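## Task

Remove the rear block (the one farther from the handle) from the drawer of cooler COLD and set it on deck slot D2 (the slot past D1, which is beside COLD), lying flat within that slot's locators. Its 4 loose tubes must all finish in their original bores. Then close the drawer fully; COLD's lamp stays on until it is. The front block must remain flat where it was, with every tube in its bore. Plate P1 must stay on D1 exactly as now. COLD must finish within a finger's width of its start, upright and barely rotated. Nothing may count on the robot holding it at the end; release and back away.

## Robot and tools

Robot: one six-joint arm with a two-finger gripper. Joint order everywhere (rows and result lists): waist, shoulder, elbow, forearm roll, wrist pitch, wrist roll. Stated ranges (rad): waist -3.491 to 3.491, shoulder -3.140 to 3.140, elbow -1.187 to 4.328, forearm roll -3.316 to 3.316, wrist pitch -3.140 to 3.140, wrist roll -3.927 to 3.927; true ends may differ by up to 0.010 rad.

Frame: the scene frame has its origin on the tabletop below the arm base, +z up, and +y to the left when facing +x. The base may sit slightly tilted. Reported hand positions are in metres and can be off, more so at long reach. Orientation is a quaternion in w,x,y,z order. The reported point lies between the closed pads; fingers point along the gripper's +z and open along its y. Closed fingertips extend about 33 mm past that point, open ones about 9 mm, and closing pushes the tips roughly 24 mm farther from the arm, so keep clearance above surfaces.

A row is 9 numbers, each in [-1, 1]: six joint values, then gripper position, force_limit, speed. The joint values are offsets, not poses, scaled so 1.0 equals 1.983 rad (waist, shoulder), 2.38 rad (elbow) or 2.975 rad (the three wrist joints). Gripper position is absolute: +1 fully open (140 mm), pads touch near -0.8, -1 closes until blocked. force_limit: about 14 N at -1, 60 N at 0, 107 N at +1 (parts up to 40 mm wide). speed: gap changes at about 30 mm/s at -1, 140 at 0, 250 at +1.

execute_actions(actions): a list of actions; each action is a table of 0 to 15 rows, one row per 1/30 s step; if fewer than 15, the last row repeats to fill the action. Offsets in every row of an action count from the joint angles at that action's start (for a call's first action, the angles last reported). An empty list only fetches state and images. An action asking any joint more than 0.010 rad beyond its end is refused; if the first action fails this or any action is malformed, the whole call does nothing. A joint pushed past its real end stops there and the result may say "joint sent to its limit".

move(target, speed, blocking): target is one 9-number row whose offsets count from the "Joint positions" of the latest result that showed them. All joints travel proportionally, so the hand follows a curve; paths take 0.5 to 10 s and are cut off at 10 s. speed is the peak rate, in rad/s, of the joint with most to travel: 0.01 to 2, default 0.5. Finger values are applied at the start. It ignores obstacles. The result adds a "move:" line: outcome (done, off_target, moving, held, fault), limits=held or limits=none, and the joint farthest from target. With blocking=false you get a result after 0.5 s while motion continues; until a result shows it finished, use wait or stop before any other motion call.

wait(seconds): 0 to 10; holds the last command, lets a running move continue, returns early when it ends. stop(): brakes a running move (needs room; fingers continue). zoom_image(camera, region): camera "cam_wrist", region [x0, y0, x1, y1] in pixels from the top-left, at most 504 by 504. finished_scene(scene): ends the current scene by its number; irreversible, and its result reports success and gives the next task.

Drive limits: joint target speed caps of 2.62 (waist, shoulder), 3.14 (elbow), 3.93 (wrist joints) rad/s, with 0.5 s to accelerate. Targets are held within 0.805 / 0.966 / 1.21 rad of measured angles (waist and shoulder / elbow / wrist joints), and scaled back if they would put the hand over 70 mm from where it is. Large changes may need several actions; an unfinished motion may need re-commanding.

Results: hand pose, Joint positions, Joint velocities, Joint targets (current drive goals), gripper position_measured in counts (3 open, 230 pads together, nonlinear), object_status (0 moving, 1 stopped while opening, 2 stopped while closing = gripping, 3 reached target or pads met), Flange force (noisy, includes held weight; "no reading" possible), "joint command not followed" when the clearance check altered targets, MOTOR HOT warnings and fault lines. To grip, close with -1 and confirm status 2. Stopped fingers stay put until the position value changes by at least 0.01; to squeeze harder, raise force_limit and switch position between -1 and -0.98.

Camera: cam_wrist, 504x504 fisheye, K=[[383.904, 0, 254.269], [0, 382.369, 253.708], [0, 0, 1]], D=[0.2, 0, 0, 0], pose computed from joint readings; small calibration errors exist.

Hazards: a joint torque at its load limit (139 N m for the first three, 34.8 for the wrist joints, held weight included) or any outside force of 150 N halts the arm for 10 s and drops the rest of the call. The arm is stiff, so aiming even slightly past a firm contact can fault it; faster contact hits harder. COLD is loose, so pull the drawer gently. Occasional tugs on held parts or pushes on loose ones may occur. Avoid dropping, slamming or knocking anything, and never let items leave the table. Holding loads heats motors; overheating brakes the arm.

Each tool is called after "Request:" as name(argument=value, ...) on one line, values as JSON.

## Session

Request:
execute_actions(actions=[])

Scene clock: 0.00 s.
end_effector_position=(+0.8663, +0.2497, +0.2527) position_measured=3 object_status=3 end_effector_quat_wxyz=(-0.026, +0.729, -0.682, -0.044)
Joint names: [waist, shoulder, elbow, forearm roll, wrist pitch, wrist roll]
Joint positions: [ 0.158  0.354  1.042 -0.291 -1.571 -0.244]
Joint velocities: [-0.     0.001  0.001  0.     0.     0.   ]
Flange force (N, the push that the arm receives, along the gripper's own x y z axes): no reading
Joint targets: [0.158 0.354 1.042 -0.291 -1.571 -0.244]

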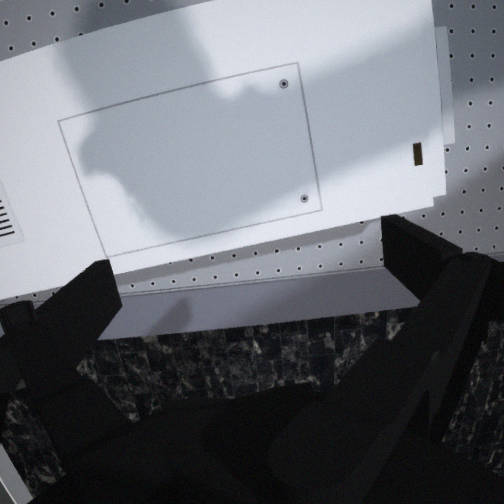

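Request:
move(target=[-0.1,0,0,0,0,0,1,0,0])

Request:
move(target=[0,-0.1,0,0,0,0,1,0,0])

Request:
move(target=[0,0,0.1,0,0,0,1,0,0])

Request:
move(target=[0,0,0,0.08,0,0,1,0,0])

Request:
move(target=[0,0,0,0,-0.12,0,1,0,0])

Scene clock: 2.50 s.
end_effector_position=(+0.8941, +0.1161, +0.2903) position_measured=3 object_status=3 end_effector_quat_wxyz=(-0.012, +0.677, -0.735, +0.019)
Joint names: [waist, shoulder, elbow, forearm roll, wrist pitch, wrist roll]
Joint positions: [-0.04   0.354  1.042 -0.291 -1.571 -0.244]
Joint velocities: [-0.001  0.    -0.002  0.001 -0.     0.   ]
Flange force (N, the push that the arm receives, along the gripper's own x y z axes): no reading
Joint targets: [-0.040 0.354 1.042 -0.291 -1.571 -0.244]
move: done; limits=none; farthest joint: the waist, 0.000 radians from its target (0.198 radians at the start)
camera_calibration (this result's frames):
cam_wrist: T_world_to_cam=[[-0.972913, 0.227541, -0.0407982, 0.855672], [0.209041, 0.941322, 0.264982, -0.363286], [0.0986985, 0.249276, -0.96339, 0.347494], [0, 0, 0, 1]] pos_world=[0.87414, 0.0606462, 0.465946]

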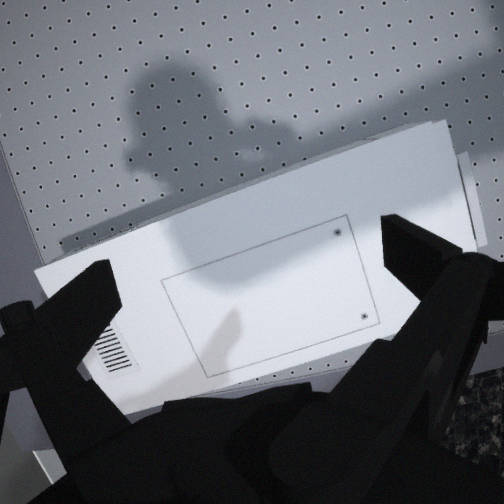

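Scene clock: 3.40 s.
end_effector_position=(+0.8984, +0.1657, +0.4411) position_measured=3 object_status=3 end_effector_quat_wxyz=(-0.090, +0.694, -0.710, +0.072)
Joint names: [waist, shoulder, elbow, forearm roll, wrist pitch, wrist roll]
Joint positions: [-0.04   0.156  1.042 -0.291 -1.571 -0.244]
Joint velocities: [ 0.    -0.002  0.    -0.001 -0.     0.   ]
Flange force (N, the push that the arm receives, along the gripper's own x y z axes): no reading
Joint targets: [-0.040 0.156 1.042 -0.291 -1.571 -0.244]
move: done; limits=none; farthest joint: the shoulder, 0.001 radians from its target (0.199 radians at the start)
camera_calibration (this result's frames):
cam_wrist: T_world_to_cam=[[-0.960997, 0.172381, -0.216261, 0.930552], [0.0970081, 0.942401, 0.32011, -0.374645], [0.258985, 0.286646, -0.922367, 0.311664], [0, 0, 0, 1]] pos_world=[0.849886, 0.103319, 0.608639]

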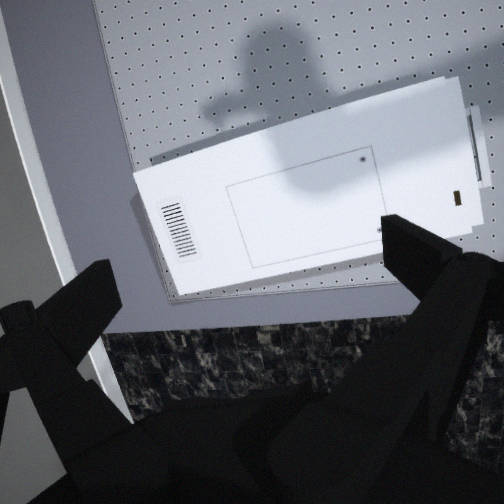

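Scene clock: 4.40 s.
end_effector_position=(+0.9402, +0.2113, +0.5623) position_measured=3 object_status=3 end_effector_quat_wxyz=(-0.183, +0.706, -0.671, +0.134)
Joint names: [waist, shoulder, elbow, forearm roll, wrist pitch, wrist roll]
Joint positions: [-0.04   0.156  1.279 -0.291 -1.571 -0.244]
Joint velocities: [-0.     0.001  0.     0.     0.     0.   ]
Flange force (N, the push that the arm receives, along the gripper's own x y z axes): no reading
Joint targets: [-0.040 0.156 1.280 -0.291 -1.571 -0.244]
move: done; limits=none; farthest joint: the elbow, 0.001 radians from its target (0.238 radians at the start)
camera_calibration (this result's frames):
cam_wrist: T_world_to_cam=[[-0.899789, 0.115157, -0.420854, 1.05863], [-0.04776, 0.932753, 0.357338, -0.343233], [0.433703, 0.341629, -0.833782, 0.173818], [0, 0, 0, 1]] pos_world=[0.860762, 0.138862, 0.713103]

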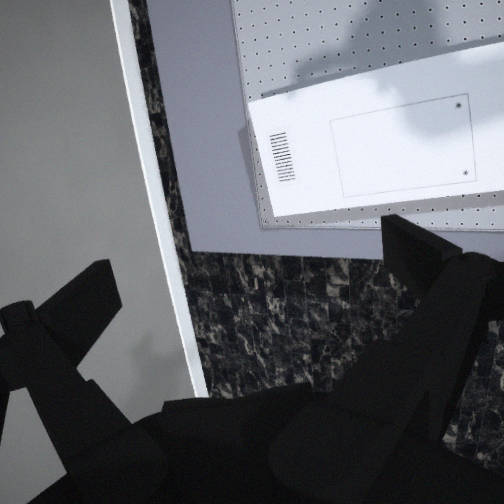

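Scene clock: 5.40 s.
end_effector_position=(+0.9448, +0.1310, +0.6028) position_measured=3 object_status=3 end_effector_quat_wxyz=(-0.125, +0.680, -0.684, +0.233)
Joint names: [waist, shoulder, elbow, forearm roll, wrist pitch, wrist roll]
Joint positions: [-0.04   0.156  1.28  -0.053 -1.571 -0.244]
Joint velocities: [-0.     0.     0.002  0.    -0.     0.   ]
Flange force (N, the push that the arm receives, along the gripper's own x y z axes): no reading
Joint targets: [-0.040 0.156 1.279 -0.053 -1.571 -0.244]
move: done; limits=none; farthest joint: the elbow, 0.001 radians from its target (0.000 radians at the start)
camera_calibration (this result's frames):
cam_wrist: T_world_to_cam=[[-0.85789, 0.113137, -0.501223, 1.09823], [0.0362732, 0.98636, 0.160558, -0.250394], [0.512552, 0.11956, -0.850292, 0.197586], [0, 0, 0, 1]] pos_world=[0.849969, 0.0991043, 0.758667]

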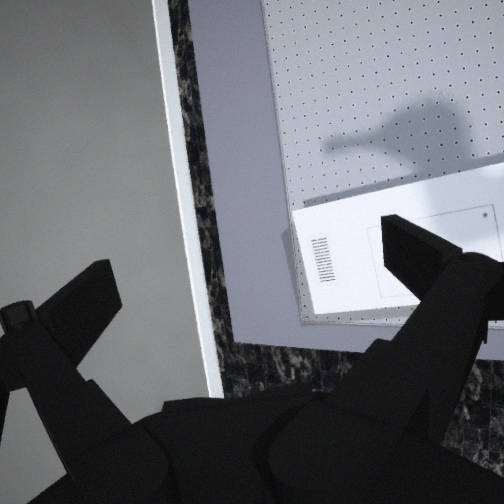

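Scene clock: 6.63 s.
end_effector_position=(+0.8272, +0.1006, +0.5674) position_measured=3 object_status=3 end_effector_quat_wxyz=(+0.024, +0.681, -0.719, +0.141)
Joint names: [waist, shoulder, elbow, forearm roll, wrist pitch, wrist roll]
Joint positions: [-0.04   0.156  1.28  -0.053 -1.928 -0.244]
Joint velocities: [ 0.    -0.001 -0.    -0.001 -0.001  0.   ]
Flange force (N, the push that the arm receives, along the gripper's own x y z axes): no reading
Joint targets: [-0.040 0.156 1.280 -0.053 -1.928 -0.244]
move: done; limits=none; farthest joint: the waist, 0.000 radians from its target (0.000 radians at the start)
camera_calibration (this result's frames):
cam_wrist: T_world_to_cam=[[-0.964095, 0.177522, -0.197501, 0.892035], [0.1676, 0.983643, 0.0660046, -0.265137], [0.205988, 0.0305334, -0.978078, 0.566496], [0, 0, 0, 1]] pos_world=[0.787752, 0.0851472, 0.747756]

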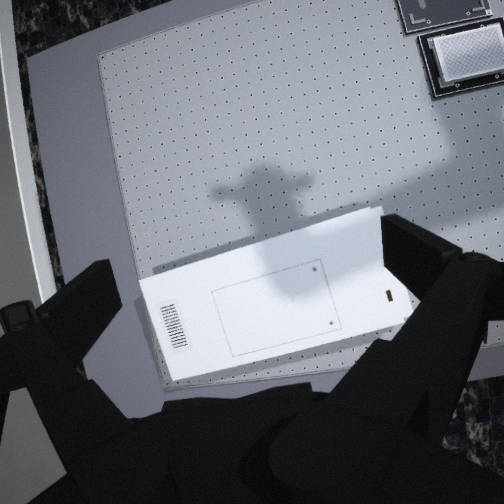

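Request:
move(target=[0.045,-0.492,-0.654,-0.07,0.2,-0.49,1,0,0], speed=1)

Scene clock: 13.87 s.
end_effector_position=(+0.5041, +0.1104, +0.4015) position_measured=3 object_status=3 end_effector_quat_wxyz=(+0.059, -0.030, +0.998, +0.011)
Joint names: [waist, shoulder, elbow, forearm roll, wrist pitch, wrist roll]
Joint positions: [ 0.049 -0.82  -0.277 -0.262 -1.333 -1.702]
Joint velocities: [-0.    -0.002 -0.002 -0.     0.001 -0.   ]
Flange force (N, the push that the arm receives, along the gripper's own x y z axes): no reading
Joint targets: [0.049 -0.820 -0.277 -0.262 -1.333 -1.702]
move: done; limits=none; farthest joint: the waist, 0.000 radians from its target (0.089 radians at the start)
camera_calibration (this result's frames):
cam_wrist: T_world_to_cam=[[0.0845698, 0.995579, 0.0408598, -0.168635], [0.922005, -0.0937375, 0.37566, -0.595359], [0.37783, 0.00590342, -0.925856, 0.365571], [0, 0, 0, 1]] pos_world=[0.425061, 0.109924, 0.569009]

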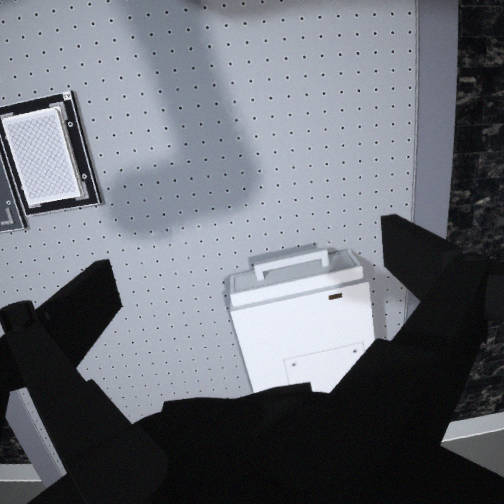

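Request:
zoom_image(camera="cam_wrist", region=[210,220,400,400])

Request:
zoom_image(camera="cam_wrist", region=[0,80,160,240])

Region (210, 220, 400, 400) of cam_wrist's 504x504 image, scaled by 2.653, with more detail than that image has; it fills the top 477 rows of this view, and the rest is white.

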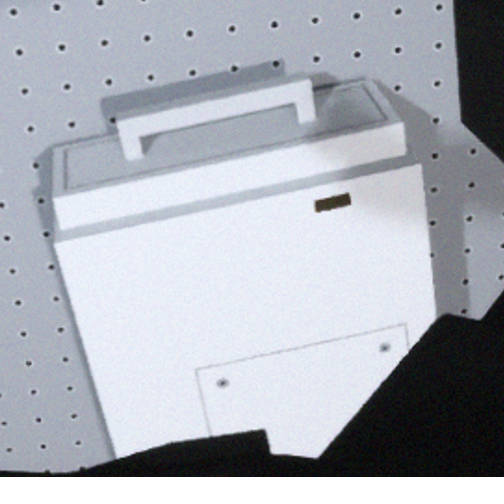

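Region (0, 80, 160, 240) of cam_wrist's 504x504 image, scaled by 3.150, with more detail than that image has.

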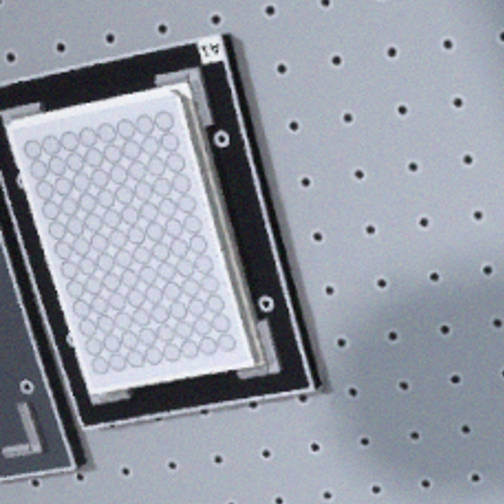

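Request:
move(target=[0.121,0.363,0.074,0.042,0.153,-0.023,1,0,0], speed=0.8)

Scene clock: 19.30 s.
end_effector_position=(+0.6544, +0.1680, +0.1195) position_measured=3 object_status=3 end_effector_quat_wxyz=(-0.001, -0.063, +0.998, -0.000)
Joint names: [waist, shoulder, elbow, forearm roll, wrist pitch, wrist roll]
Joint positions: [ 0.289 -0.1   -0.101 -0.137 -0.878 -1.77 ]
Joint velocities: [0.    0.002 0.001 0.001 0.001 0.   ]
Flange force (N, the push that the arm receives, along the gripper's own x y z axes): [0.2 0.1 -3.6]
Joint targets: [0.289 -0.100 -0.101 -0.137 -0.878 -1.770]
move: done; limits=none; farthest joint: the wrist roll, 0.001 radians from its target (0.069 radians at the start)
camera_calibration (this result's frames):
cam_wrist: T_world_to_cam=[[0.0227005, 0.999734, 0.00406734, -0.182989], [0.963777, -0.0229651, 0.265717, -0.64871], [0.26574, -0.00211191, -0.964042, 0.126663], [0, 0, 0, 1]] pos_world=[0.595707, 0.16831, 0.295226]

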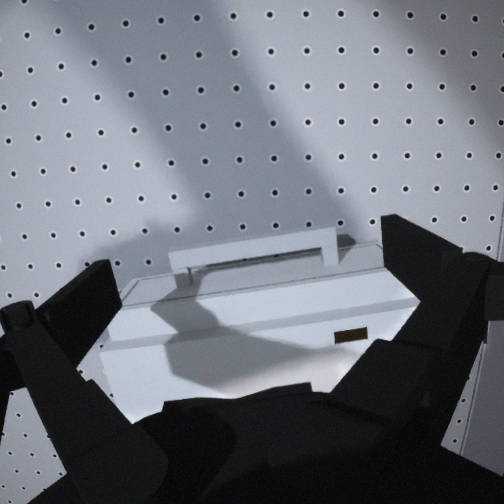

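Request:
move(target=[0.006,0.073,0.003,-0.0027,0.047,0.0047,1,0,0], speed=0.15)

Request:
move(target=[0,0,0,0,0,0,0.78,-0.5,-0.5])

Scene clock: 24.47 s.
end_effector_position=(+0.6599, +0.1672, +0.0401) position_measured=3 object_status=3 end_effector_quat_wxyz=(-0.000, -0.064, +0.998, +0.000)
Joint names: [waist, shoulder, elbow, forearm roll, wrist pitch, wrist roll]
Joint positions: [ 0.301  0.045 -0.094 -0.145 -0.738 -1.756]
Joint velocities: [-0.     0.002 -0.001  0.     0.001  0.   ]
Flange force (N, the push that the arm receives, along the gripper's own x y z axes): [2.5 -0.9 -4.9]
Joint targets: [0.301 0.045 -0.094 -0.145 -0.738 -1.756]
move: done; limits=none; farthest joint: the waist, 0.000 radians from its target (0.012 radians at the start)
camera_calibration (this result's frames):
cam_wrist: T_world_to_cam=[[0.019107, 0.999806, 0.0047122, -0.179608], [0.963368, -0.0196712, 0.267459, -0.633261], [0.2675, -0.000570756, -0.963558, 0.0471889], [0, 0, 0, 1]] pos_world=[0.600872, 0.167143, 0.215687]

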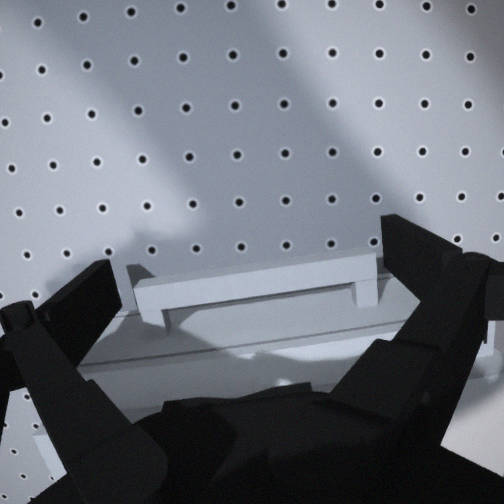

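Scene clock: 24.97 s.
end_effector_position=(+0.6599, +0.1672, +0.0401) position_measured=31 object_status=3 end_effector_quat_wxyz=(-0.000, -0.064, +0.998, +0.000)
Joint names: [waist, shoulder, elbow, forearm roll, wrist pitch, wrist roll]
Joint positions: [ 0.301  0.045 -0.094 -0.145 -0.738 -1.756]
Joint velocities: [-0.001 -0.     0.001 -0.    -0.     0.   ]
Flange force (N, the push that the arm receives, along the gripper's own x y z axes): [4.1 -0.7 -4.7]
Joint targets: [0.301 0.045 -0.094 -0.145 -0.738 -1.756]
move: done; limits=none; farthest joint: the waist, 0.000 radians from its target (0.000 radians at the start)
camera_calibration (this result's frames):
cam_wrist: T_world_to_cam=[[0.0191074, 0.999806, 0.00471311, -0.179608], [0.963369, -0.0196719, 0.267457, -0.633254], [0.267497, -0.000569943, -0.963558, 0.0471682], [0, 0, 0, 1]] pos_world=[0.600871, 0.167143, 0.215664]

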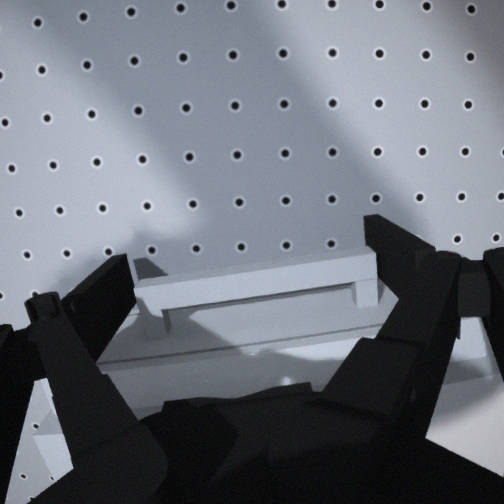

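Request:
move(target=[0,0,0,0,0,0,-1,-0.3,-0.5])

Request:
move(target=[0.011,-0.0256,-0.0407,0.005,0.0164,-0.0085,-1,-0.3,-0.5], speed=0.06)

Scene clock: 27.07 s.
end_effector_position=(+0.6600, +0.1673, +0.0402) position_measured=61 object_status=2 end_effector_quat_wxyz=(+0.000, -0.064, +0.998, +0.000)
Joint names: [waist, shoulder, elbow, forearm roll, wrist pitch, wrist roll]
Joint positions: [ 0.301  0.045 -0.094 -0.145 -0.738 -1.756]
Joint velocities: [ 0.     0.001 -0.001  0.001 -0.    -0.   ]
Flange force (N, the push that the arm receives, along the gripper's own x y z axes): [5.4 67.8 -43.2]
Joint targets: [0.301 0.045 -0.094 -0.145 -0.738 -1.756]
move: done; limits=none; farthest joint: the waist, 0.000 radians from its target (0.000 radians at the start)
camera_calibration (this result's frames):
cam_wrist: T_world_to_cam=[[0.0190883, 0.999806, 0.00489483, -0.179705], [0.963314, -0.0197019, 0.267653, -0.633341], [0.267697, -0.000393769, -0.963503, 0.0471034], [0, 0, 0, 1]] pos_world=[0.600927, 0.167211, 0.215779]

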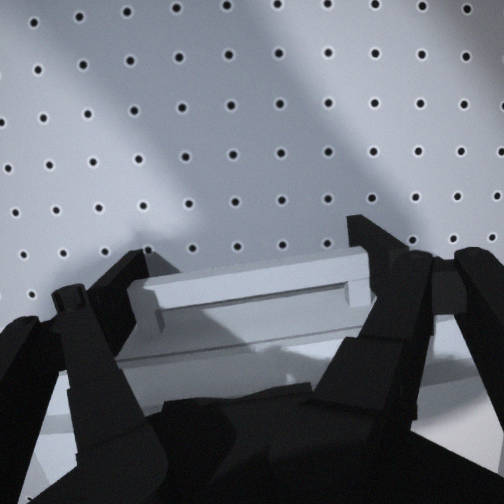

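Scene clock: 29.00 s.
end_effector_position=(+0.6312, +0.1639, +0.0402) position_measured=61 object_status=2 end_effector_quat_wxyz=(+0.000, -0.064, +0.998, -0.000)
Joint names: [waist, shoulder, elbow, forearm roll, wrist pitch, wrist roll]
Joint positions: [ 0.323 -0.006 -0.19  -0.13  -0.69  -1.781]
Joint velocities: [ 0.    -0.001 -0.001  0.001  0.001 -0.   ]
Flange force (N, the push that the arm receives, along the gripper's own x y z axes): [-2.5 34.4 -35.5]
Joint targets: [0.323 -0.006 -0.190 -0.130 -0.690 -1.781]
move: done; limits=none; farthest joint: the elbow, 0.001 radians from its target (0.097 radians at the start)
camera_calibration (this result's frames):
cam_wrist: T_world_to_cam=[[0.0206466, 0.999777, 0.00432383, -0.176717], [0.963176, -0.02105, 0.268047, -0.605422], [0.268078, -0.00136966, -0.963396, 0.0547533], [0, 0, 0, 1]] pos_world=[0.572098, 0.164009, 0.215795]

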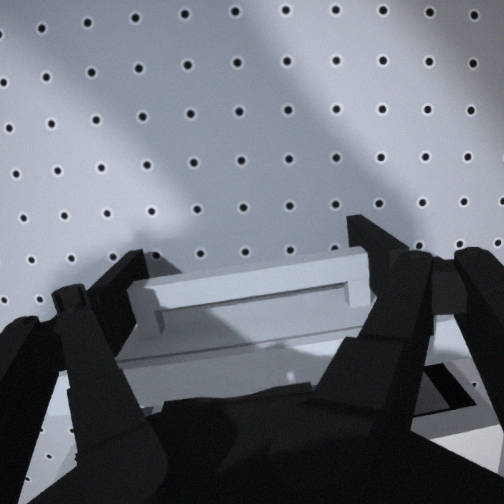

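Request:
move(target=[0,0,0,0,0,0,0.75,-1,-0.5])

Scene clock: 30.27 s.
end_effector_position=(+0.6312, +0.1639, +0.0402) position_measured=35 object_status=3 end_effector_quat_wxyz=(+0.000, -0.064, +0.998, -0.000)
Joint names: [waist, shoulder, elbow, forearm roll, wrist pitch, wrist roll]
Joint positions: [ 0.323 -0.006 -0.19  -0.13  -0.69  -1.781]
Joint velocities: [-0.     0.001  0.002  0.    -0.     0.   ]
Flange force (N, the push that the arm receives, along the gripper's own x y z axes): [1.7 -2.4 -6.1]
Joint targets: [0.323 -0.006 -0.190 -0.130 -0.690 -1.781]
move: done; limits=none; farthest joint: the waist, 0.000 radians from its target (0.000 radians at the start)
camera_calibration (this result's frames):
cam_wrist: T_world_to_cam=[[0.0206268, 0.999778, 0.00430775, -0.176698], [0.963175, -0.0210265, 0.268053, -0.605429], [0.268084, -0.00137994, -0.963395, 0.0547508], [0, 0, 0, 1]] pos_world=[0.5721, 0.164005, 0.215795]

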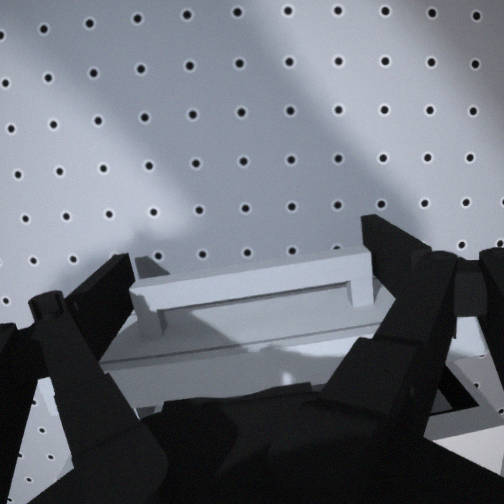

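Request:
move(target=[0.0005,-0.008,-0.0085,0.001,0.0015,-0.002,0.75,-1,-0.5], speed=0.05)

Request:
move(target=[0,0,0,0,0,0,-1,-0.8,-1])

Scene clock: 31.60 s.
end_effector_position=(+0.6256, +0.1613, +0.0433) position_measured=35 object_status=3 end_effector_quat_wxyz=(+0.000, -0.062, +0.998, -0.001)
Joint names: [waist, shoulder, elbow, forearm roll, wrist pitch, wrist roll]
Joint positions: [ 0.324 -0.022 -0.21  -0.127 -0.685 -1.787]
Joint velocities: [-0.    -0.001 -0.002  0.     0.    -0.   ]
Flange force (N, the push that the arm receives, along the gripper's own x y z axes): [-2.0 -1.2 -4.3]
Joint targets: [0.324 -0.022 -0.211 -0.127 -0.685 -1.787]
move: done; limits=none; farthest joint: the waist, 0.000 radians from its target (0.001 radians at the start)
camera_calibration (this result's frames):
cam_wrist: T_world_to_cam=[[0.0238637, 0.999711, 0.00274092, -0.175945], [0.962949, -0.0237227, 0.268638, -0.600376], [0.268626, -0.00377135, -0.963237, 0.0592748], [0, 0, 0, 1]] pos_world=[0.566408, 0.161875, 0.218862]

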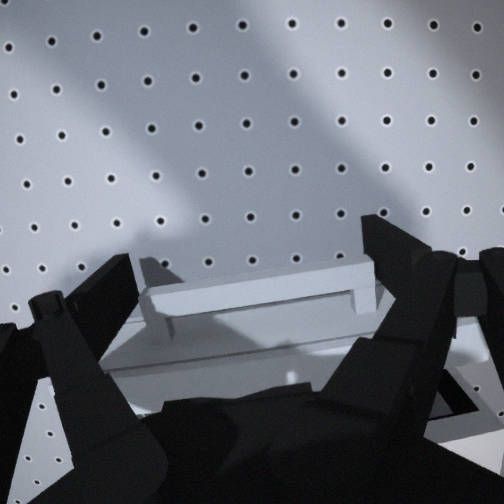

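Scene clock: 32.27 s.
end_effector_position=(+0.6260, +0.1615, +0.0436) position_measured=55 object_status=2 end_effector_quat_wxyz=(+0.001, -0.062, +0.998, -0.001)
Joint names: [waist, shoulder, elbow, forearm roll, wrist pitch, wrist roll]
Joint positions: [ 0.324 -0.022 -0.21  -0.127 -0.685 -1.787]
Joint velocities: [-0.001  0.    -0.001 -0.    -0.     0.001]
Flange force (N, the push that the arm receives, along the gripper's own x y z axes): [-1.1 46.2 -29.9]
Joint targets: [0.324 -0.022 -0.210 -0.127 -0.685 -1.787]
move: done; limits=none; farthest joint: the waist, 0.000 radians from its target (0.000 radians at the start)
camera_calibration (this result's frames):
cam_wrist: T_world_to_cam=[[0.0237537, 0.999713, 0.00313282, -0.176127], [0.962755, -0.0237196, 0.269334, -0.600672], [0.269331, -0.00338156, -0.963042, 0.0589325], [0, 0, 0, 1]] pos_world=[0.566611, 0.162028, 0.219088]

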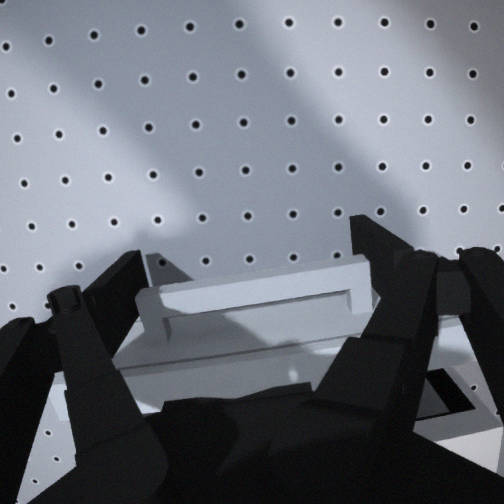

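Request:
move(target=[0,0,0,0,0,0,0.85,-1,-0.5])

Request:
move(target=[0.0055,0,0,-0.002,0,-0.002,0.85,-1,-0.5], speed=0.05)

Request:
move(target=[0,0,0,0,0,0,-1,-0.8,-1])

Scene clock: 33.60 s.
end_effector_position=(+0.6259, +0.1615, +0.0436) position_measured=22 object_status=3 end_effector_quat_wxyz=(+0.001, -0.062, +0.998, -0.001)
Joint names: [waist, shoulder, elbow, forearm roll, wrist pitch, wrist roll]
Joint positions: [ 0.324 -0.022 -0.21  -0.127 -0.685 -1.787]
Joint velocities: [-0.    -0.001 -0.002 -0.     0.     0.   ]
Flange force (N, the push that the arm receives, along the gripper's own x y z axes): [1.6 -0.6 -5.5]
Joint targets: [0.324 -0.022 -0.210 -0.127 -0.685 -1.787]
move: done; limits=none; farthest joint: the waist, 0.000 radians from its target (0.000 radians at the start)
camera_calibration (this result's frames):
cam_wrist: T_world_to_cam=[[0.0237557, 0.999713, 0.00312324, -0.176123], [0.96276, -0.023719, 0.269316, -0.600664], [0.269313, -0.00339088, -0.963047, 0.05894], [0, 0, 0, 1]] pos_world=[0.566605, 0.162025, 0.219081]

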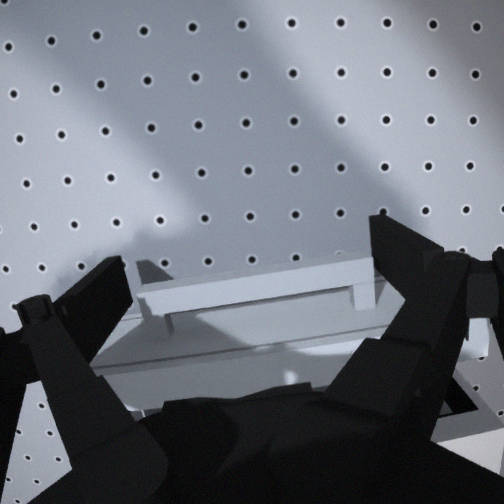

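Scene clock: 34.33 s.
end_effector_position=(+0.6228, +0.1691, +0.0419) position_measured=22 object_status=3 end_effector_quat_wxyz=(-0.001, -0.061, +0.998, +0.004)
Joint names: [waist, shoulder, elbow, forearm roll, wrist pitch, wrist roll]
Joint positions: [ 0.335 -0.022 -0.21  -0.133 -0.685 -1.793]
Joint velocities: [ 0.001 -0.    -0.     0.     0.    -0.001]
Flange force (N, the push that the arm receives, along the gripper's own x y z axes): [0.5 -2.9 -4.6]
Joint targets: [0.335 -0.022 -0.210 -0.133 -0.685 -1.793]
move: done; limits=none; farthest joint: the waist, 0.000 radians from its target (0.011 radians at the start)
camera_calibration (this result's frames):
cam_wrist: T_world_to_cam=[[0.0260251, 0.999582, 0.0125599, -0.185436], [0.963999, -0.0284207, 0.264381, -0.596714], [0.264628, 0.00522717, -0.964337, 0.0596851], [0, 0, 0, 1]] pos_world=[0.564263, 0.168088, 0.217645]

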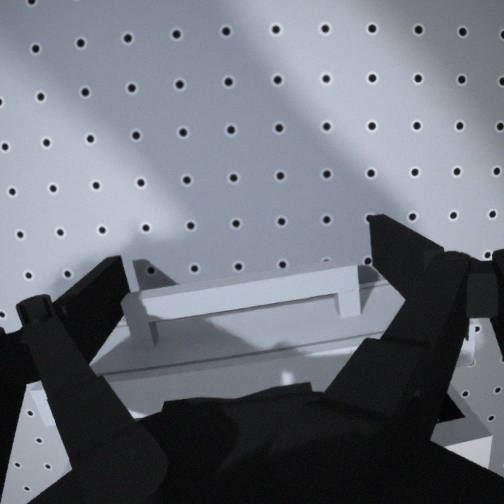

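Scene clock: 35.13 s.
end_effector_position=(+0.6228, +0.1691, +0.0419) position_measured=49 object_status=2 end_effector_quat_wxyz=(-0.001, -0.061, +0.998, +0.004)
Joint names: [waist, shoulder, elbow, forearm roll, wrist pitch, wrist roll]
Joint positions: [ 0.335 -0.022 -0.21  -0.133 -0.685 -1.793]
Joint velocities: [ 0.001  0.    -0.     0.     0.     0.   ]
Flange force (N, the push that the arm receives, along the gripper's own x y z axes): [3.5 -50.4 -29.9]
Joint targets: [0.335 -0.022 -0.210 -0.133 -0.685 -1.793]
move: done; limits=none; farthest joint: the waist, 0.000 radians from its target (0.000 radians at the start)
camera_calibration (this result's frames):
cam_wrist: T_world_to_cam=[[0.026032, 0.999583, 0.0125068, -0.185392], [0.963962, -0.028414, 0.26452, -0.596782], [0.264765, 0.00517014, -0.964299, 0.0596583], [0, 0, 0, 1]] pos_world=[0.564306, 0.168049, 0.217708]

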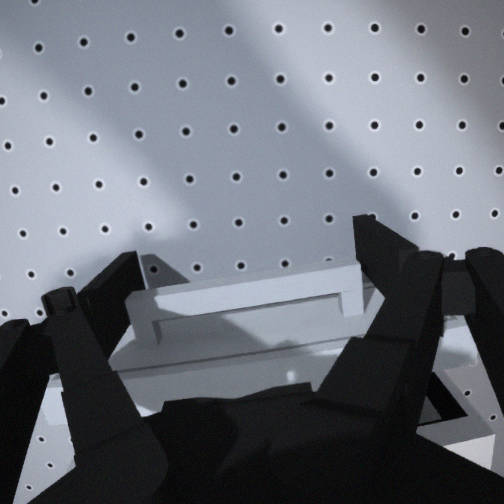

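Request:
move(target=[-0.002,0,0,0.004,0,0.001,-0.98,-0.8,-1], speed=0.02)

Scene clock: 38.53 s.
end_effector_position=(+0.6255, +0.1647, +0.0433) position_measured=60 object_status=2 end_effector_quat_wxyz=(+0.000, -0.065, +0.998, -0.001)
Joint names: [waist, shoulder, elbow, forearm roll, wrist pitch, wrist roll]
Joint positions: [ 0.331 -0.022 -0.21  -0.121 -0.685 -1.79 ]
Joint velocities: [-0.001 -0.001  0.     0.002  0.     0.   ]
Flange force (N, the push that the arm receives, along the gripper's own x y z axes): [4.8 -7.9 -13.0]
Joint targets: [0.331 -0.022 -0.210 -0.121 -0.685 -1.790]
move: done; limits=none; farthest joint: the waist, 0.000 radians from its target (0.004 radians at the start)
camera_calibration (this result's frames):
cam_wrist: T_world_to_cam=[[0.0170359, 0.999849, 0.00353492, -0.175107], [0.963187, -0.0173597, 0.26827, -0.601374], [0.268291, -0.00116544, -0.963337, 0.0590266], [0, 0, 0, 1]] pos_world=[0.566383, 0.16471, 0.218812]

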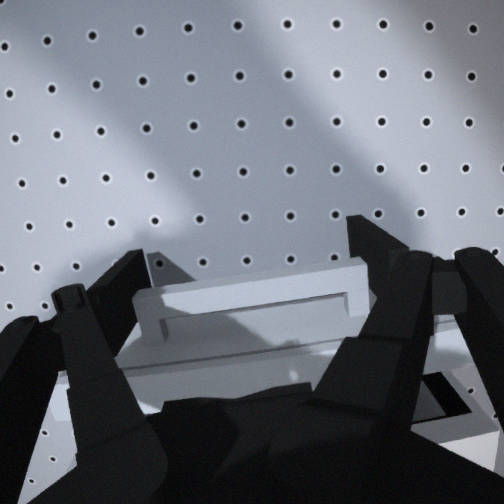

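Request:
move(target=[0.0287,-0.0555,-0.087,0.0138,0.0343,-0.0242,-0.98,-0.8,-1], speed=0.12)

Scene clock: 41.20 s.
end_effector_position=(+0.5609, +0.1577, +0.0432) position_measured=60 object_status=2 end_effector_quat_wxyz=(-0.000, -0.065, +0.998, +0.001)
Joint names: [waist, shoulder, elbow, forearm roll, wrist pitch, wrist roll]
Joint positions: [ 0.388 -0.132 -0.417 -0.08  -0.583 -1.862]
Joint velocities: [ 0.001 -0.001 -0.001  0.001  0.001 -0.001]
Flange force (N, the push that the arm receives, along the gripper's own x y z axes): [-0.7 -26.2 -22.6]
Joint targets: [0.388 -0.132 -0.417 -0.080 -0.583 -1.862]
move: done; limits=none; farthest joint: the waist, 0.000 radians from its target (0.057 radians at the start)
camera_calibration (this result's frames):
cam_wrist: T_world_to_cam=[[0.0184113, 0.999802, 0.00751914, -0.167986], [0.963599, -0.0197498, 0.26662, -0.538978], [0.266716, 0.00233661, -0.963772, 0.0766361], [0, 0, 0, 1]] pos_world=[0.502012, 0.157129, 0.218825]

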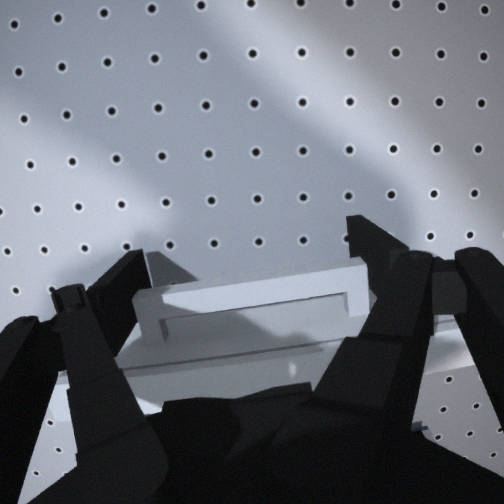

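Request:
move(target=[0.0383,-0.062,-0.1,0.0343,0.0393,-0.047,-0.98,-0.8,-1], speed=0.12)

Scene clock: 44.47 s.
end_effector_position=(+0.4905, +0.1437, +0.0433) position_measured=60 object_status=2 end_effector_quat_wxyz=(+0.000, -0.067, +0.998, -0.001)
Joint names: [waist, shoulder, elbow, forearm roll, wrist pitch, wrist roll]
Joint positions: [ 0.464 -0.255 -0.655  0.022 -0.466 -2.002]
Joint velocities: [ 0.001 -0.001  0.001 -0.001  0.    -0.001]
Flange force (N, the push that the arm receives, along the gripper's own x y z axes): no reading
Joint targets: [0.464 -0.255 -0.655 0.022 -0.466 -2.002]
move: done; limits=none; farthest joint: the waist, 0.000 radians from its target (0.076 radians at the start)
camera_calibration (this result's frames):
cam_wrist: T_world_to_cam=[[0.0138425, 0.999899, 0.0032278, -0.150285], [0.963159, -0.0142008, 0.268557, -0.472128], [0.268575, -0.000608597, -0.963258, 0.0950177], [0, 0, 0, 1]] pos_world=[0.431296, 0.143623, 0.218805]

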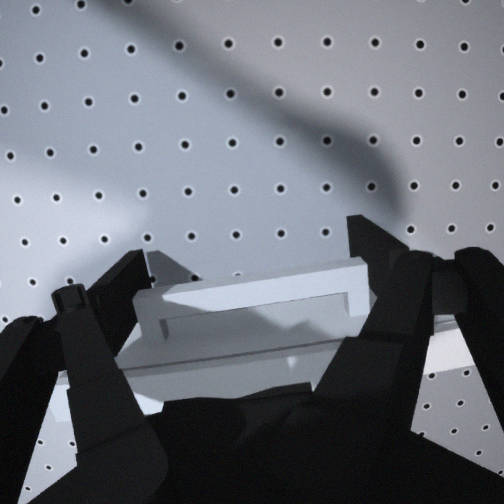

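Request:
move(target=[0,0,0,0,0,0,1,-0.8,0])

Request:
move(target=[-0.02,-0.12,0,-0.04,-0.08,0.04,1,0,0], speed=0.3)

Request:
move(target=[-0.16,-0.1,0.19,-0.055,-0.21,0.06,1,0,0], speed=0.8)

Scene clock: 45.90 s.
end_effector_position=(+0.4905, +0.1437, +0.0433) position_measured=3 object_status=3 end_effector_quat_wxyz=(+0.001, -0.067, +0.998, -0.001)
Joint names: [waist, shoulder, elbow, forearm roll, wrist pitch, wrist roll]
Joint positions: [ 0.464 -0.255 -0.655  0.022 -0.466 -2.002]
Joint velocities: [ 0.    -0.     0.001  0.001  0.    -0.001]
Flange force (N, the push that the arm receives, along the gripper's own x y z axes): no reading
Joint targets: [0.464 -0.255 -0.655 0.022 -0.466 -2.002]
move: done; limits=none; farthest joint: the waist, 0.000 radians from its target (0.000 radians at the start)
camera_calibration (this result's frames):
cam_wrist: T_world_to_cam=[[0.0136753, 0.999901, 0.00318053, -0.150196], [0.96314, -0.014027, 0.268633, -0.472197], [0.268651, -0.000610344, -0.963237, 0.0949907], [0, 0, 0, 1]] pos_world=[0.431327, 0.143616, 0.218824]

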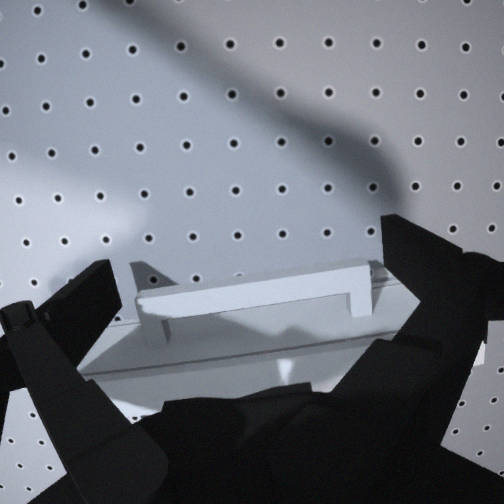

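Scene clock: 47.13 s.
end_effector_position=(+0.4679, +0.1389, +0.1255) position_measured=3 object_status=3 end_effector_quat_wxyz=(-0.009, -0.065, +0.998, +0.021)
Joint names: [waist, shoulder, elbow, forearm roll, wrist pitch, wrist roll]
Joint positions: [ 0.424 -0.493 -0.655 -0.097 -0.704 -1.883]
Joint velocities: [-0.    -0.002  0.003 -0.    -0.001  0.   ]
Flange force (N, the push that the arm receives, along the gripper's own x y z axes): no reading
Joint targets: [0.424 -0.493 -0.655 -0.097 -0.704 -1.883]
move: done; limits=none; farthest joint: the waist, 0.000 radians from its target (0.039 radians at the start)
camera_calibration (this result's frames):
cam_wrist: T_world_to_cam=[[0.0189898, 0.998821, 0.0446744, -0.152897], [0.968509, -0.0294712, 0.247227, -0.470237], [0.248252, 0.0385728, -0.967927, 0.184981], [0, 0, 0, 1]] pos_world=[0.412411, 0.131723, 0.302134]

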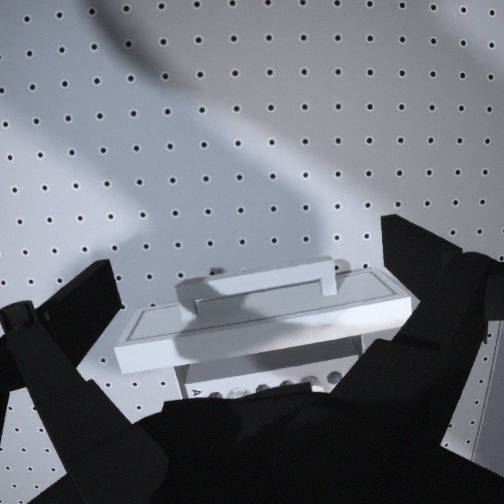

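Scene clock: 48.50 s.
end_effector_position=(+0.5313, +0.1317, +0.3763) position_measured=3 object_status=3 end_effector_quat_wxyz=(+0.026, -0.043, +0.998, +0.023)
Joint names: [waist, shoulder, elbow, forearm roll, wrist pitch, wrist roll]
Joint positions: [ 0.107 -0.691 -0.203 -0.26  -1.329 -1.704]
Joint velocities: [-0.001  0.001  0.001 -0.    -0.001  0.   ]
Flange force (N, the push that the arm receives, along the gripper's own x y z axes): no reading
Joint targets: [0.107 -0.691 -0.203 -0.260 -1.329 -1.704]
move: done; limits=none; farthest joint: the waist, 0.000 radians from its target (0.317 radians at the start)
camera_calibration (this result's frames):
cam_wrist: T_world_to_cam=[[0.0596389, 0.996683, 0.0553722, -0.183429], [0.946972, -0.0740351, 0.312669, -0.601109], [0.315732, 0.0337887, -0.948247, 0.369607], [0, 0, 0, 1]] pos_world=[0.463476, 0.125829, 0.548583]

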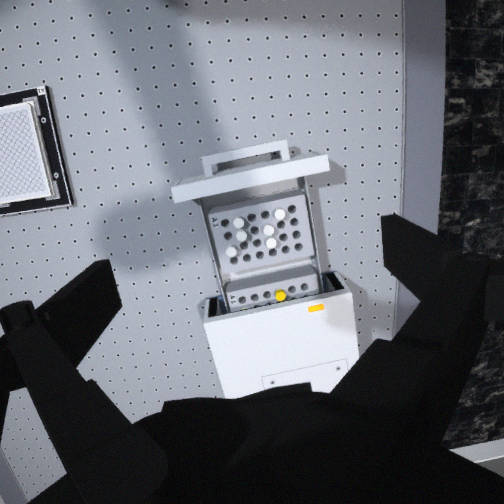

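Request:
zoom_image(camera="cam_wrist", region=[160,130,370,340])

Region (160, 130, 370, 340) of cam_wrist's 504x504 image, scaled by 2.400, with more detail than that image has.

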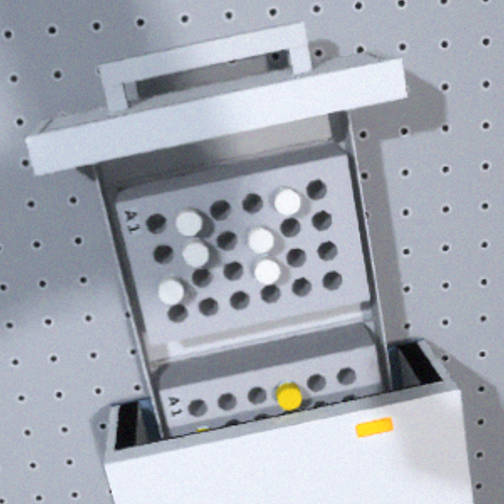

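Request:
move(target=[-0.03,0.197,-0.028,-0.014,0.134,0.105,-1,0,0], speed=0.6)

Scene clock: 69.83 s.
end_effector_position=(+0.5936, +0.0680, +0.1844) position_measured=233 object_status=0 end_effector_quat_wxyz=(+0.016, -0.111, +0.994, -0.007)
Joint names: [waist, shoulder, elbow, forearm roll, wrist pitch, wrist roll]
Joint positions: [ 0.047 -0.301 -0.27  -0.302 -0.93  -1.392]
Joint velocities: [ 0.     0.002 -0.     0.     0.001  0.001]
Flange force (N, the push that the arm receives, along the gripper's own x y z axes): [-0.5 -4.2 -3.9]
Joint targets: [0.047 -0.301 -0.270 -0.302 -0.930 -1.392]
move: done; limits=none; farthest joint: the waist, 0.000 radians from its target (0.059 radians at the start)
camera_calibration (this result's frames):
cam_wrist: T_world_to_cam=[[-0.0752764, 0.997135, -0.00739155, -0.021413], [0.951704, 0.0740553, 0.29795, -0.614985], [0.297644, 0.0153941, -0.954553, 0.183252], [0, 0, 0, 1]] pos_world=[0.529128, 0.0640736, 0.358]

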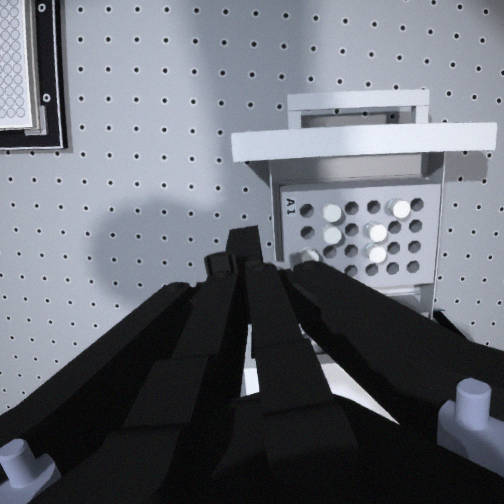

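Request:
move(target=[0.0035,0.0853,-0.0213,-0.022,0.0608,0,-0.8,0,0], speed=0.2)

Scene clock: 72.03 s.
end_effector_position=(+0.5750, +0.0470, +0.0866) position_measured=229 object_status=3 end_effector_quat_wxyz=(+0.002, -0.066, +0.998, -0.003)
Joint names: [waist, shoulder, elbow, forearm roll, wrist pitch, wrist roll]
Joint positions: [ 0.054 -0.132 -0.32  -0.367 -0.749 -1.392]
Joint velocities: [-0.     0.002 -0.002  0.     0.001  0.   ]
Flange force (N, the push that the arm receives, along the gripper's own x y z axes): [0.2 -3.0 -3.7]
Joint targets: [0.054 -0.132 -0.320 -0.368 -0.749 -1.392]
move: done; limits=none; farthest joint: the waist, 0.000 radians from its target (0.007 radians at the start)
camera_calibration (this result's frames):
cam_wrist: T_world_to_cam=[[0.0165015, 0.999864, -0.000623982, -0.0560354], [0.962486, -0.0157156, 0.270876, -0.566226], [0.270829, -0.00507044, -0.962614, 0.112857], [0, 0, 0, 1]] pos_world=[0.515344, 0.0477014, 0.261979]

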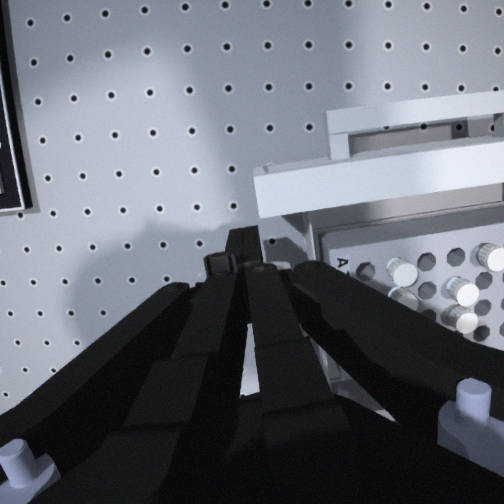

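Request:
move(target=[0.0126,0,0,0.003,0,-0.004,-0.8,0,0], speed=0.06)

Request:
move(target=[0.0115,-0.053,-0.0706,-0.002,0.0234,0,-0.8,0,0], speed=0.08)

Scene clock: 74.07 s.
end_effector_position=(+0.5732, +0.0583, +0.0833) position_measured=229 object_status=3 end_effector_quat_wxyz=(-0.002, -0.072, +0.997, +0.001)
Joint names: [waist, shoulder, elbow, forearm roll, wrist pitch, wrist roll]
Joint positions: [ 0.079 -0.132 -0.32  -0.359 -0.749 -1.404]
Joint velocities: [ 0.001  0.001  0.001  0.001  0.    -0.001]
Flange force (N, the push that the arm receives, along the gripper's own x y z axes): [1.0 -2.6 -5.2]
Joint targets: [0.079 -0.132 -0.320 -0.359 -0.749 -1.404]
move: done; limits=none; farthest joint: the forearm roll, 0.001 radians from its target (0.009 radians at the start)
camera_calibration (this result's frames):
cam_wrist: T_world_to_cam=[[0.00291672, 0.999971, 0.00708263, -0.0601742], [0.964893, -0.00467436, 0.2626, -0.564757], [0.262625, 0.00606806, -0.964879, 0.114506], [0, 0, 0, 1]] pos_world=[0.515033, 0.0568377, 0.259216]

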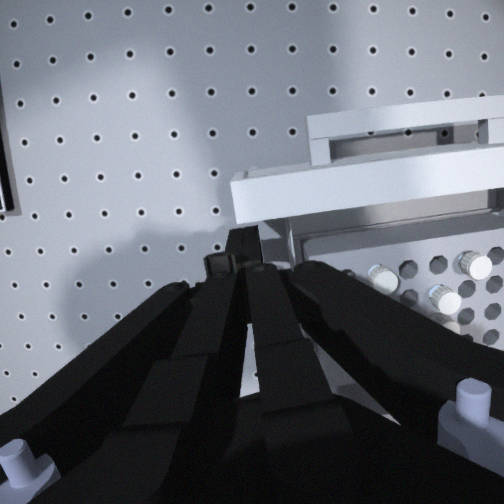

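Scene clock: 76.50 s.
end_effector_position=(+0.5147, +0.0512, +0.0847) position_measured=229 object_status=3 end_effector_quat_wxyz=(-0.001, -0.072, +0.997, +0.001)
Joint names: [waist, shoulder, elbow, forearm roll, wrist pitch, wrist roll]
Joint positions: [ 0.102 -0.237 -0.488 -0.365 -0.68  -1.404]
Joint velocities: [-0.     0.001 -0.001 -0.001  0.     0.   ]
Flange force (N, the push that the arm receives, along the gripper's own x y z axes): [-1.2 -2.8 -3.6]
Joint targets: [0.102 -0.237 -0.488 -0.365 -0.680 -1.404]
move: done; limits=none; farthest joint: the waist, 0.000 radians from its target (0.023 radians at the start)
camera_calibration (this result's frames):
cam_wrist: T_world_to_cam=[[0.00457532, 0.999968, 0.00657419, -0.0537853], [0.964121, -0.00615609, 0.26539, -0.508523], [0.265422, 0.00512407, -0.964119, 0.129787], [0, 0, 0, 1]] pos_world=[0.456075, 0.049988, 0.260441]

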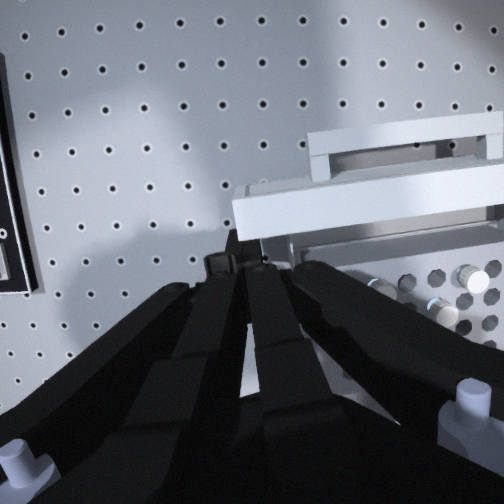

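The drawer is sliding freely, so I'll keep pulling in shorter steps.

Request:
move(target=[0.006,-0.026,-0.035,-0.001,0.0117,0,-0.8,0,0], speed=0.06)

Request:
move(target=[0.003,-0.0125,-0.0175,0,0.006,0,-0.8,0,0], speed=0.04)

Scene clock: 78.70 s.
end_effector_position=(+0.4848, +0.0464, +0.0845) position_measured=229 object_status=3 end_effector_quat_wxyz=(-0.001, -0.071, +0.997, +0.001)
Joint names: [waist, shoulder, elbow, forearm roll, wrist pitch, wrist roll]
Joint positions: [ 0.114 -0.288 -0.571 -0.368 -0.645 -1.404]
Joint velocities: [ 0.     0.    -0.002  0.     0.    -0.   ]
Flange force (N, the push that the arm receives, along the gripper's own x y z axes): [2.7 1.8 -4.7]
Joint targets: [0.114 -0.288 -0.572 -0.368 -0.645 -1.404]
move: done; limits=none; farthest joint: the waist, 0.000 radians from its target (0.012 radians at the start)
camera_calibration (this result's frames):
cam_wrist: T_world_to_cam=[[0.00482566, 0.999971, 0.00594679, -0.0489318], [0.963838, -0.00623566, 0.266416, -0.479588], [0.266446, 0.00444611, -0.96384, 0.137003], [0, 0, 0, 1]] pos_world=[0.425978, 0.0453307, 0.26011]

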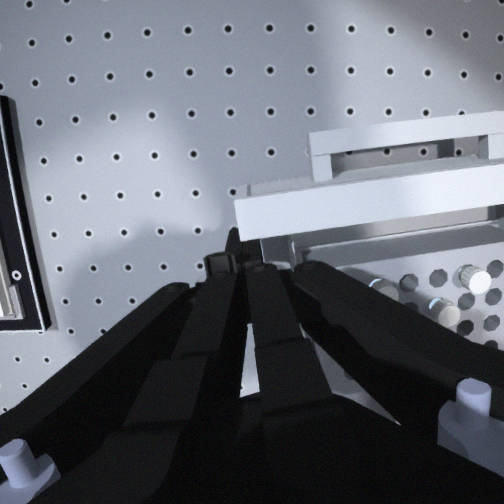

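Scene clock: 80.03 s.
end_effector_position=(+0.4699, +0.0433, +0.0840) position_measured=229 object_status=3 end_effector_quat_wxyz=(-0.000, -0.072, +0.997, -0.000)
Joint names: [waist, shoulder, elbow, forearm roll, wrist pitch, wrist roll]
Joint positions: [ 0.12  -0.313 -0.613 -0.368 -0.627 -1.404]
Joint velocities: [-0.     0.001 -0.002 -0.    -0.     0.001]
Flange force (N, the push that the arm receives, along the gripper's own x y z axes): no reading
Joint targets: [0.120 -0.313 -0.613 -0.368 -0.627 -1.404]
move: done; limits=none; farthest joint: the waist, 0.000 radians from its target (0.006 radians at the start)
camera_calibration (this result's frames):
cam_wrist: T_world_to_cam=[[0.00383077, 0.999983, 0.00441551, -0.0450768], [0.963744, -0.00486995, 0.266784, -0.46514], [0.266801, 0.00323343, -0.963746, 0.140432], [0, 0, 0, 1]] pos_world=[0.410982, 0.0423567, 0.259632]

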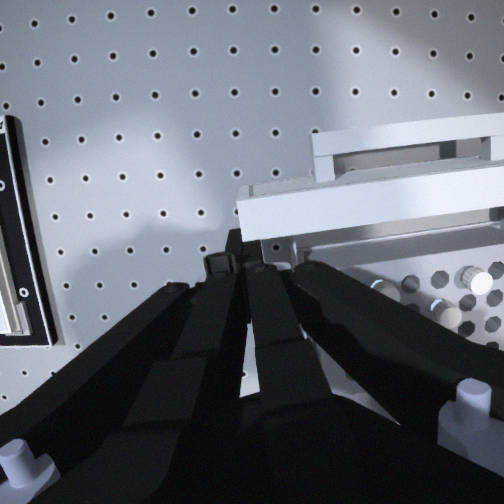

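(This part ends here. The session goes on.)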